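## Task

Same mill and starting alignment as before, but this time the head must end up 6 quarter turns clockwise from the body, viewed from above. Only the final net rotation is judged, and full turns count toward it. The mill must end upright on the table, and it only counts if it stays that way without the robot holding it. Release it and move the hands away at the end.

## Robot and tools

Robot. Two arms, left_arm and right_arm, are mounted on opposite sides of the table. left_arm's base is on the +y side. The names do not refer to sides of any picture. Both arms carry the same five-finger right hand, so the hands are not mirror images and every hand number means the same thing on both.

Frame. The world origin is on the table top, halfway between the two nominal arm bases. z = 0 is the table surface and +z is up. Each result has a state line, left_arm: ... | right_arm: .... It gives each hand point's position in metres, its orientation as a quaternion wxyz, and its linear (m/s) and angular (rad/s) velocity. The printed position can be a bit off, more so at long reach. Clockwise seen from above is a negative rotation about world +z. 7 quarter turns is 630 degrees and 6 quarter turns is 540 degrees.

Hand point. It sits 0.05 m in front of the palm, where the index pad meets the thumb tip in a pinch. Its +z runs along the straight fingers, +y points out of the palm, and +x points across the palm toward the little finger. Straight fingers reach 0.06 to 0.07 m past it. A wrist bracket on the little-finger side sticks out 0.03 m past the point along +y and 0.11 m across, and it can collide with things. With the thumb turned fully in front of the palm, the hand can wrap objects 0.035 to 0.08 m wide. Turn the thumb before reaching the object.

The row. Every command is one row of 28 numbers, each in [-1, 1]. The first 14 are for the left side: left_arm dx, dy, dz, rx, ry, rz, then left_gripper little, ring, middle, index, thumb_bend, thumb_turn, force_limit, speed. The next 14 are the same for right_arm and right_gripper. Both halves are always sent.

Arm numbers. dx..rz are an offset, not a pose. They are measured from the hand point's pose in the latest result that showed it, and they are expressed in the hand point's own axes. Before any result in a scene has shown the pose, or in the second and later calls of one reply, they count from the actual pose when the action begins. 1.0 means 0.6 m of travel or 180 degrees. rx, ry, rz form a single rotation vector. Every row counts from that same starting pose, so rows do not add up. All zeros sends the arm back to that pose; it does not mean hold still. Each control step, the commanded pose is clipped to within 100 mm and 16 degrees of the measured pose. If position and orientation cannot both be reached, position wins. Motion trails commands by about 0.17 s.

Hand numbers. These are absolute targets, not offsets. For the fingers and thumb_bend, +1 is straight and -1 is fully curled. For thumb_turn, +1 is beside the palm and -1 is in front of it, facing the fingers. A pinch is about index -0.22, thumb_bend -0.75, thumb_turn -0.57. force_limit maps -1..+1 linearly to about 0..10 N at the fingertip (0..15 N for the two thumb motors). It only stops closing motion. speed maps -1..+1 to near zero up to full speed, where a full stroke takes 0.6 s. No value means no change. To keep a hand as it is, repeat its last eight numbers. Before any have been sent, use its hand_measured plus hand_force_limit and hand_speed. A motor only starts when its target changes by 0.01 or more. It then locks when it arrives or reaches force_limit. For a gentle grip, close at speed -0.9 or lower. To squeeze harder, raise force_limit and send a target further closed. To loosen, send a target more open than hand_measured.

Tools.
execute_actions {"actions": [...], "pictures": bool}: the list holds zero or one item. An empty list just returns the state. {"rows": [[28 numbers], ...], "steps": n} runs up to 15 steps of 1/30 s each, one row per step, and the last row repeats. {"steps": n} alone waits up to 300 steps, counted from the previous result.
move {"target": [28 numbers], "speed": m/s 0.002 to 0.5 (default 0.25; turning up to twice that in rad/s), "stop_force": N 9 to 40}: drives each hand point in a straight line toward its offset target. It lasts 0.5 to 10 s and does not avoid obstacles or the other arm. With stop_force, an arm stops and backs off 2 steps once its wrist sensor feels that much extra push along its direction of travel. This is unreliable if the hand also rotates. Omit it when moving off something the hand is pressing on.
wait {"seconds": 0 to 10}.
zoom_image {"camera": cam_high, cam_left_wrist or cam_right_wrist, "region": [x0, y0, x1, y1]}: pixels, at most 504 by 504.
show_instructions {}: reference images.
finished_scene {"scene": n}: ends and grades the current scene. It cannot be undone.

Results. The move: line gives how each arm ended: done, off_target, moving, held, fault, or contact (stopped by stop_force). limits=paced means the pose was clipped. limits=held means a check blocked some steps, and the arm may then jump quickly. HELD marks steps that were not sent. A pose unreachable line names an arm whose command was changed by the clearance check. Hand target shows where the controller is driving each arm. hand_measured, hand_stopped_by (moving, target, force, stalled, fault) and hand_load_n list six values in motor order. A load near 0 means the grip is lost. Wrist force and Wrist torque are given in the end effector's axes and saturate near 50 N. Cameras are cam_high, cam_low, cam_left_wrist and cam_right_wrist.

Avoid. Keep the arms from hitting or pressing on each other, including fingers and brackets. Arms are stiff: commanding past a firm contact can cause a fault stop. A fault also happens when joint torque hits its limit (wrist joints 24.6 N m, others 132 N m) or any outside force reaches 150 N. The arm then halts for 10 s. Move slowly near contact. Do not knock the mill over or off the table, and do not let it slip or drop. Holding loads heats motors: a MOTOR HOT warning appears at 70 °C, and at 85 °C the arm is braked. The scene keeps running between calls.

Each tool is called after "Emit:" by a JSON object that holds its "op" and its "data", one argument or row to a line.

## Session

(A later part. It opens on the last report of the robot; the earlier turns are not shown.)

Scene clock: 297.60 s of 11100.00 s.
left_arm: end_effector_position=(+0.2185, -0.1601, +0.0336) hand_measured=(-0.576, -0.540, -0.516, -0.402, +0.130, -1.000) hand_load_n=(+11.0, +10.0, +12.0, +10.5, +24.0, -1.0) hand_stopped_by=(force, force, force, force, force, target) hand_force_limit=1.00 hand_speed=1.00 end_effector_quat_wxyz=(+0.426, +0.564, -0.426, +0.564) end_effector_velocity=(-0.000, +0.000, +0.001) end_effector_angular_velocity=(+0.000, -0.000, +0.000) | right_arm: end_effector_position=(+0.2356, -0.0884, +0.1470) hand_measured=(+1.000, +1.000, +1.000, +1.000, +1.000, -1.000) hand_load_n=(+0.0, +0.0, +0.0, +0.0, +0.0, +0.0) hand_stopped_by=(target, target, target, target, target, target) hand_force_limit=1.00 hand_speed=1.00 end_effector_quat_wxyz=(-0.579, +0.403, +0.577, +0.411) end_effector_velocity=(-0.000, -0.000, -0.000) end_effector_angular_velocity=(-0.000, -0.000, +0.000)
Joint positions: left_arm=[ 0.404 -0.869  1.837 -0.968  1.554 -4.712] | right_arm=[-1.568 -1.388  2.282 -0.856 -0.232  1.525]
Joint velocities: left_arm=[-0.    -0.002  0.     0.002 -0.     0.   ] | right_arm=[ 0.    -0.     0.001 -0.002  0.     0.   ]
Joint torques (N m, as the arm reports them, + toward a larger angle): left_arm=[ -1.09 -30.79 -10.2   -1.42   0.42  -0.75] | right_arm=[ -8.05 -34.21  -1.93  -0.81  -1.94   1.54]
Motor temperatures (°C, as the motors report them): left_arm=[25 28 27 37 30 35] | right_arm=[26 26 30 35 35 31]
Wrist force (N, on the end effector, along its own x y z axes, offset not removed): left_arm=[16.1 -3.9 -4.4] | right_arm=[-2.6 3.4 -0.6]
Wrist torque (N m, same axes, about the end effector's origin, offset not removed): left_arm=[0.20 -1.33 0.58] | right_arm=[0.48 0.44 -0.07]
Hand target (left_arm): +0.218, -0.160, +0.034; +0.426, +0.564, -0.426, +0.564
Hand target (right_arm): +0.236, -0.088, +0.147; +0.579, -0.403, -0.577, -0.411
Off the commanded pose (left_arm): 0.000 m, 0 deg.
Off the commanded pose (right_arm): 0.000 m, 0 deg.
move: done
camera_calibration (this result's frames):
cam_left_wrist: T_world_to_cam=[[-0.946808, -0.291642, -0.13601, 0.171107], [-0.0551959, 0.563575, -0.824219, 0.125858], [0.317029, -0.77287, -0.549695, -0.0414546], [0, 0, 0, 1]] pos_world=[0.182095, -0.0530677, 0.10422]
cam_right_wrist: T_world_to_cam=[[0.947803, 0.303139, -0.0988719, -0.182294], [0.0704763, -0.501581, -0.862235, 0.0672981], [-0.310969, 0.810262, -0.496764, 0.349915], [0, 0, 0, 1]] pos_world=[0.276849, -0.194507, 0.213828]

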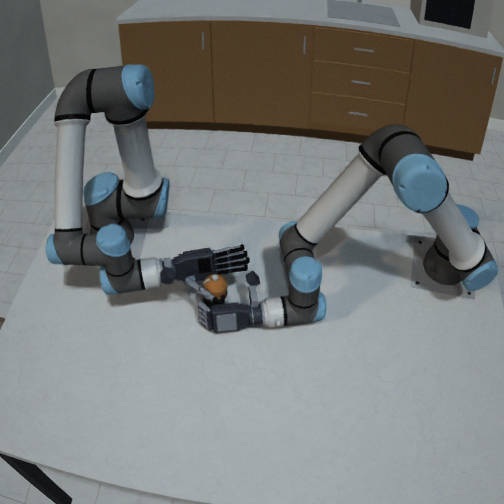

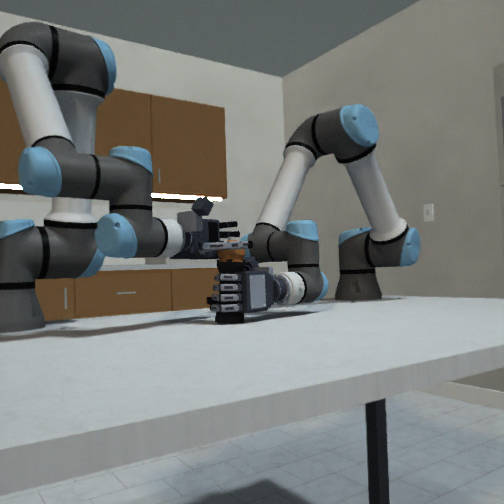

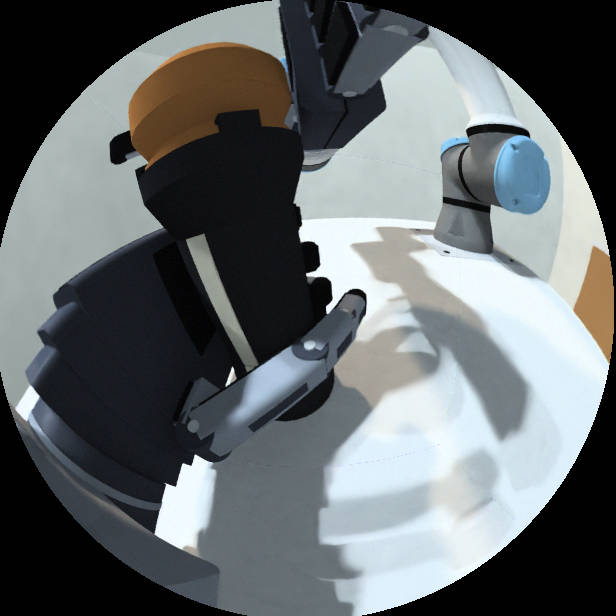

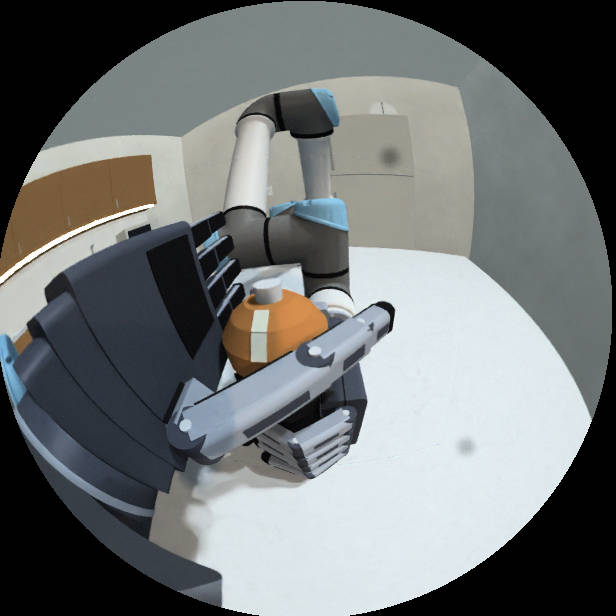

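Emit:
{"op": "move", "data": {
  "target": [0,0,0,0,0,0,1,1,1,1,1,-1,1,1, 0.25,0,0,0,0,0,1,1,1,1,1,-1,1,1]
}}

Emit:
{"op": "move", "data": {
  "target": [0,-0.03,-0.25,0,0,0,1,1,1,1,1,-1,1,1, 0,0,0,0,0,0,1,1,1,1,1,-1,1,1]
}}

Scene clock: 307.67 s of 11100.00 s.
left_arm: end_effector_position=(+0.2185, -0.1602, +0.0336) hand_measured=(+1.000, +1.000, +1.000, +1.000, +1.000, -1.000) hand_load_n=(+0.0, +0.0, +0.0, +0.0, +0.0, +0.0) hand_stopped_by=(target, target, target, target, target, target) hand_force_limit=1.00 hand_speed=1.00 end_effector_quat_wxyz=(+0.426, +0.564, -0.426, +0.564) end_effector_velocity=(+0.000, -0.000, +0.001) end_effector_angular_velocity=(-0.001, -0.000, -0.000) | right_arm: end_effector_position=(+0.2348, -0.0900, +0.2969) hand_measured=(+1.000, +1.000, +1.000, +1.000, +1.000, -1.000) hand_load_n=(+0.0, +0.0, +0.0, +0.0, +0.0, +0.0) hand_stopped_by=(target, target, target, target, target, target) hand_force_limit=1.00 hand_speed=1.00 end_effector_quat_wxyz=(-0.579, +0.403, +0.578, +0.411) end_effector_velocity=(+0.000, -0.000, +0.002) end_effector_angular_velocity=(+0.009, +0.002, +0.001)
Joint positions: left_arm=[ 0.404 -0.869  1.837 -0.968  1.554 -4.712] | right_arm=[-1.573 -1.658  2.08  -0.39  -0.237  1.53 ]
Joint velocities: left_arm=[ 0.    -0.001 -0.     0.001  0.001  0.   ] | right_arm=[-0.002  0.012 -0.008  0.036 -0.004 -0.04 ]
Joint torques (N m, as the arm reports them, + toward a larger angle): left_arm=[  8.46 -48.81 -10.07  -1.42  -1.23  -0.87] | right_arm=[ -7.23  -3.35 -28.09   2.13  -2.06  -1.91]
Motor temperatures (°C, as the motors report them): left_arm=[25 28 27 37 30 35] | right_arm=[26 26 30 35 35 31]
Wrist force (N, on the end effector, along its own x y z axes, offset not removed): left_arm=[-1.7 2.7 5.4] | right_arm=[-1.7 1.9 -1.0]
Wrist torque (N m, same axes, about the end effector's origin, offset not removed): left_arm=[0.32 0.10 -0.07] | right_arm=[0.24 0.34 -0.05]
Hand target (left_arm): +0.219, -0.160, +0.034; +0.426, +0.564, -0.426, +0.564
Hand target (right_arm): +0.235, -0.090, +0.297; +0.579, -0.403, -0.577, -0.411
Off the commanded pose (left_arm): 0.000 m, 0 deg.
Off the commanded pose (right_arm): 0.000 m, 0 deg.
After step 90, 5.90 s passed at rest.
move: done
camera_calibration (this result's frames):
cam_left_wrist: T_world_to_cam=[[-0.946832, -0.291564, -0.136012, 0.171063], [-0.0551573, 0.563602, -0.824203, 0.125843], [0.316964, -0.77288, -0.549719, -0.0414485], [0, 0, 0, 1]] pos_world=[0.182047, -0.0530844, 0.104202]
cam_right_wrist: T_world_to_cam=[[0.947853, 0.302987, -0.0988599, -0.166149], [0.0707163, -0.502399, -0.861739, 0.195562], [-0.310763, 0.809811, -0.497627, 0.425663], [0, 0, 0, 1]] pos_world=[0.275936, -0.196116, 0.363919]

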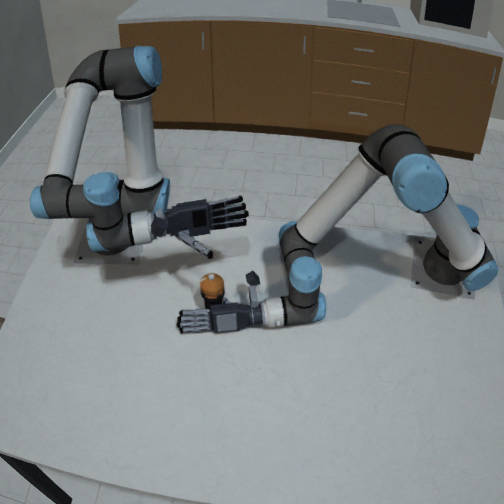

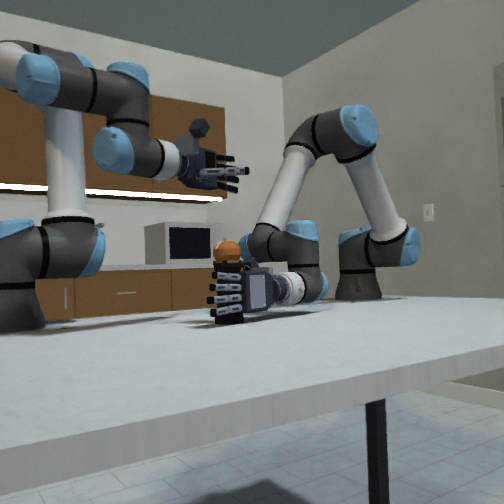

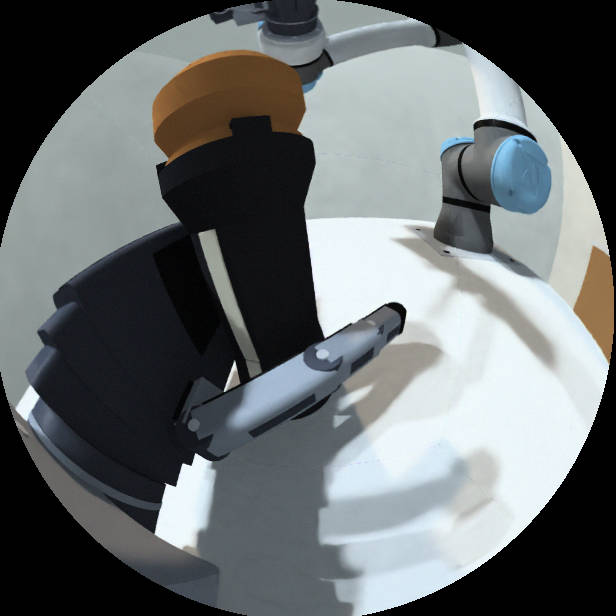

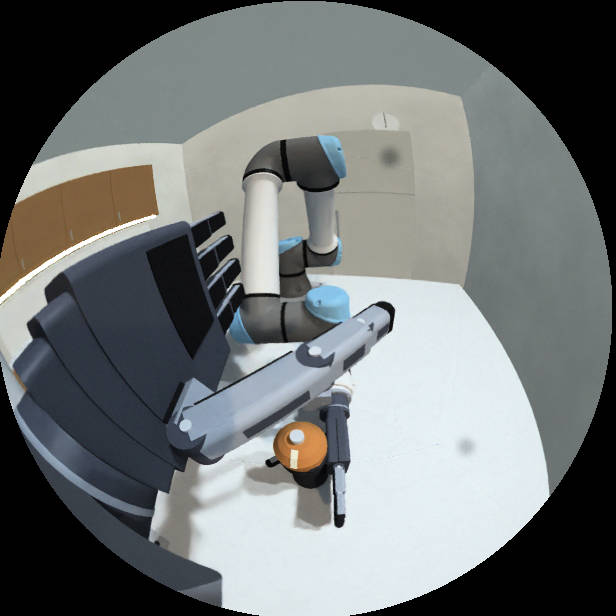

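Scene clock: 308.87 s of 11100.00 s.
left_arm: end_effector_position=(+0.1946, -0.0110, +0.0337) hand_measured=(+1.000, +1.000, +1.000, +1.000, +1.000, -1.000) hand_load_n=(+0.0, +0.0, +0.0, +0.0, +0.0, +0.0) hand_stopped_by=(target, target, target, target, target, target) hand_force_limit=1.00 hand_speed=1.00 end_effector_quat_wxyz=(+0.426, +0.564, -0.426, +0.564) end_effector_velocity=(-0.000, +0.001, +0.001) end_effector_angular_velocity=(-0.002, -0.000, +0.000) | right_arm: end_effector_position=(+0.2348, -0.0900, +0.2969) hand_measured=(+1.000, +1.000, +1.000, +1.000, +1.000, -1.000) hand_load_n=(+0.0, +0.0, +0.0, +0.0, +0.0, +0.0) hand_stopped_by=(target, target, target, target, target, target) hand_force_limit=1.00 hand_speed=1.00 end_effector_quat_wxyz=(-0.579, +0.403, +0.578, +0.411) end_effector_velocity=(-0.001, +0.000, -0.000) end_effector_angular_velocity=(-0.000, +0.002, +0.001)
Joint positions: left_arm=[ 0.447 -1.047  2.253 -1.206  1.598 -4.712] | right_arm=[-1.573 -1.658  2.08  -0.39  -0.237  1.53 ]
Joint velocities: left_arm=[ 0.    -0.004  0.004 -0.002  0.    -0.   ] | right_arm=[ 0.001  0.001  0.     0.001 -0.    -0.001]
Joint torques (N m, as the arm reports them, + toward a larger angle): left_arm=[  8.29 -37.29   1.81  -4.22   1.4   -0.07] | right_arm=[  7.34 -27.12  -7.42  -0.82   2.09   1.58]
Motor temperatures (°C, as the motors report them): left_arm=[25 28 27 37 30 35] | right_arm=[26 26 30 35 35 31]
Wrist force (N, on the end effector, along its own x y z axes, offset not removed): left_arm=[-1.1 1.2 2.9] | right_arm=[-1.8 2.7 -2.2]
Wrist torque (N m, same axes, about the end effector's origin, offset not removed): left_arm=[0.23 0.03 -0.05] | right_arm=[0.46 0.30 -0.08]
Hand target (left_arm): +0.195, -0.011, +0.034; +0.426, +0.564, -0.426, +0.564
Hand target (right_arm): +0.235, -0.090, +0.297; +0.579, -0.403, -0.578, -0.411
Off the commanded pose (left_arm): 0.000 m, 0 deg.
Off the commanded pose (right_arm): 0.000 m, 0 deg.
move: done
camera_calibration (this result's frames):
cam_left_wrist: T_world_to_cam=[[-0.946839, -0.291542, -0.136015, 0.191975], [-0.0551474, 0.563618, -0.824193, 0.0405758], [0.316947, -0.772877, -0.549733, 0.0814131], [0, 0, 0, 1]] pos_world=[0.158204, 0.0960218, 0.104309]
cam_right_wrist: T_world_to_cam=[[0.947854, 0.302983, -0.09886, -0.166151], [0.0707143, -0.502399, -0.861739, 0.195561], [-0.31076, 0.809813, -0.497626, 0.425664], [0, 0, 0, 1]] pos_world=[0.275937, -0.196117, 0.363919]

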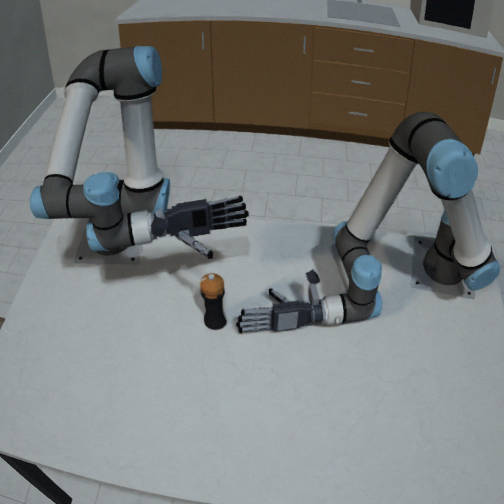

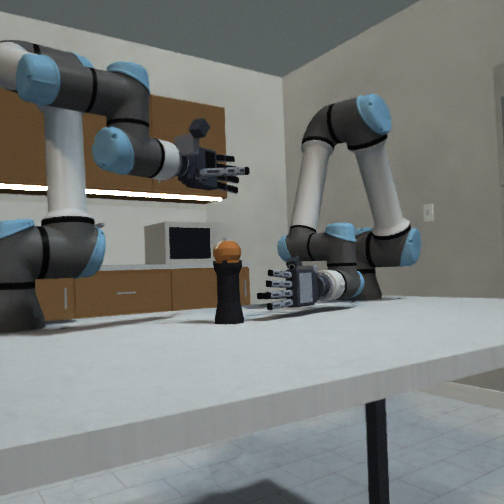

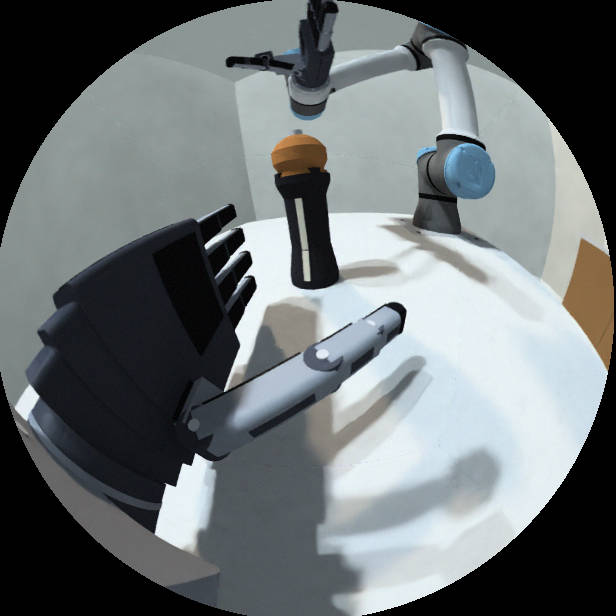

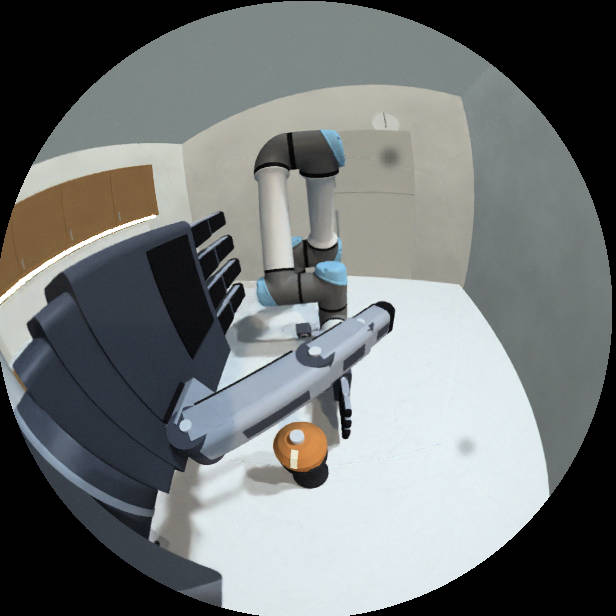

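Emit:
{"op": "finished_scene", "data": {
  "scene": 2
}}

The scene is finished: the task was done.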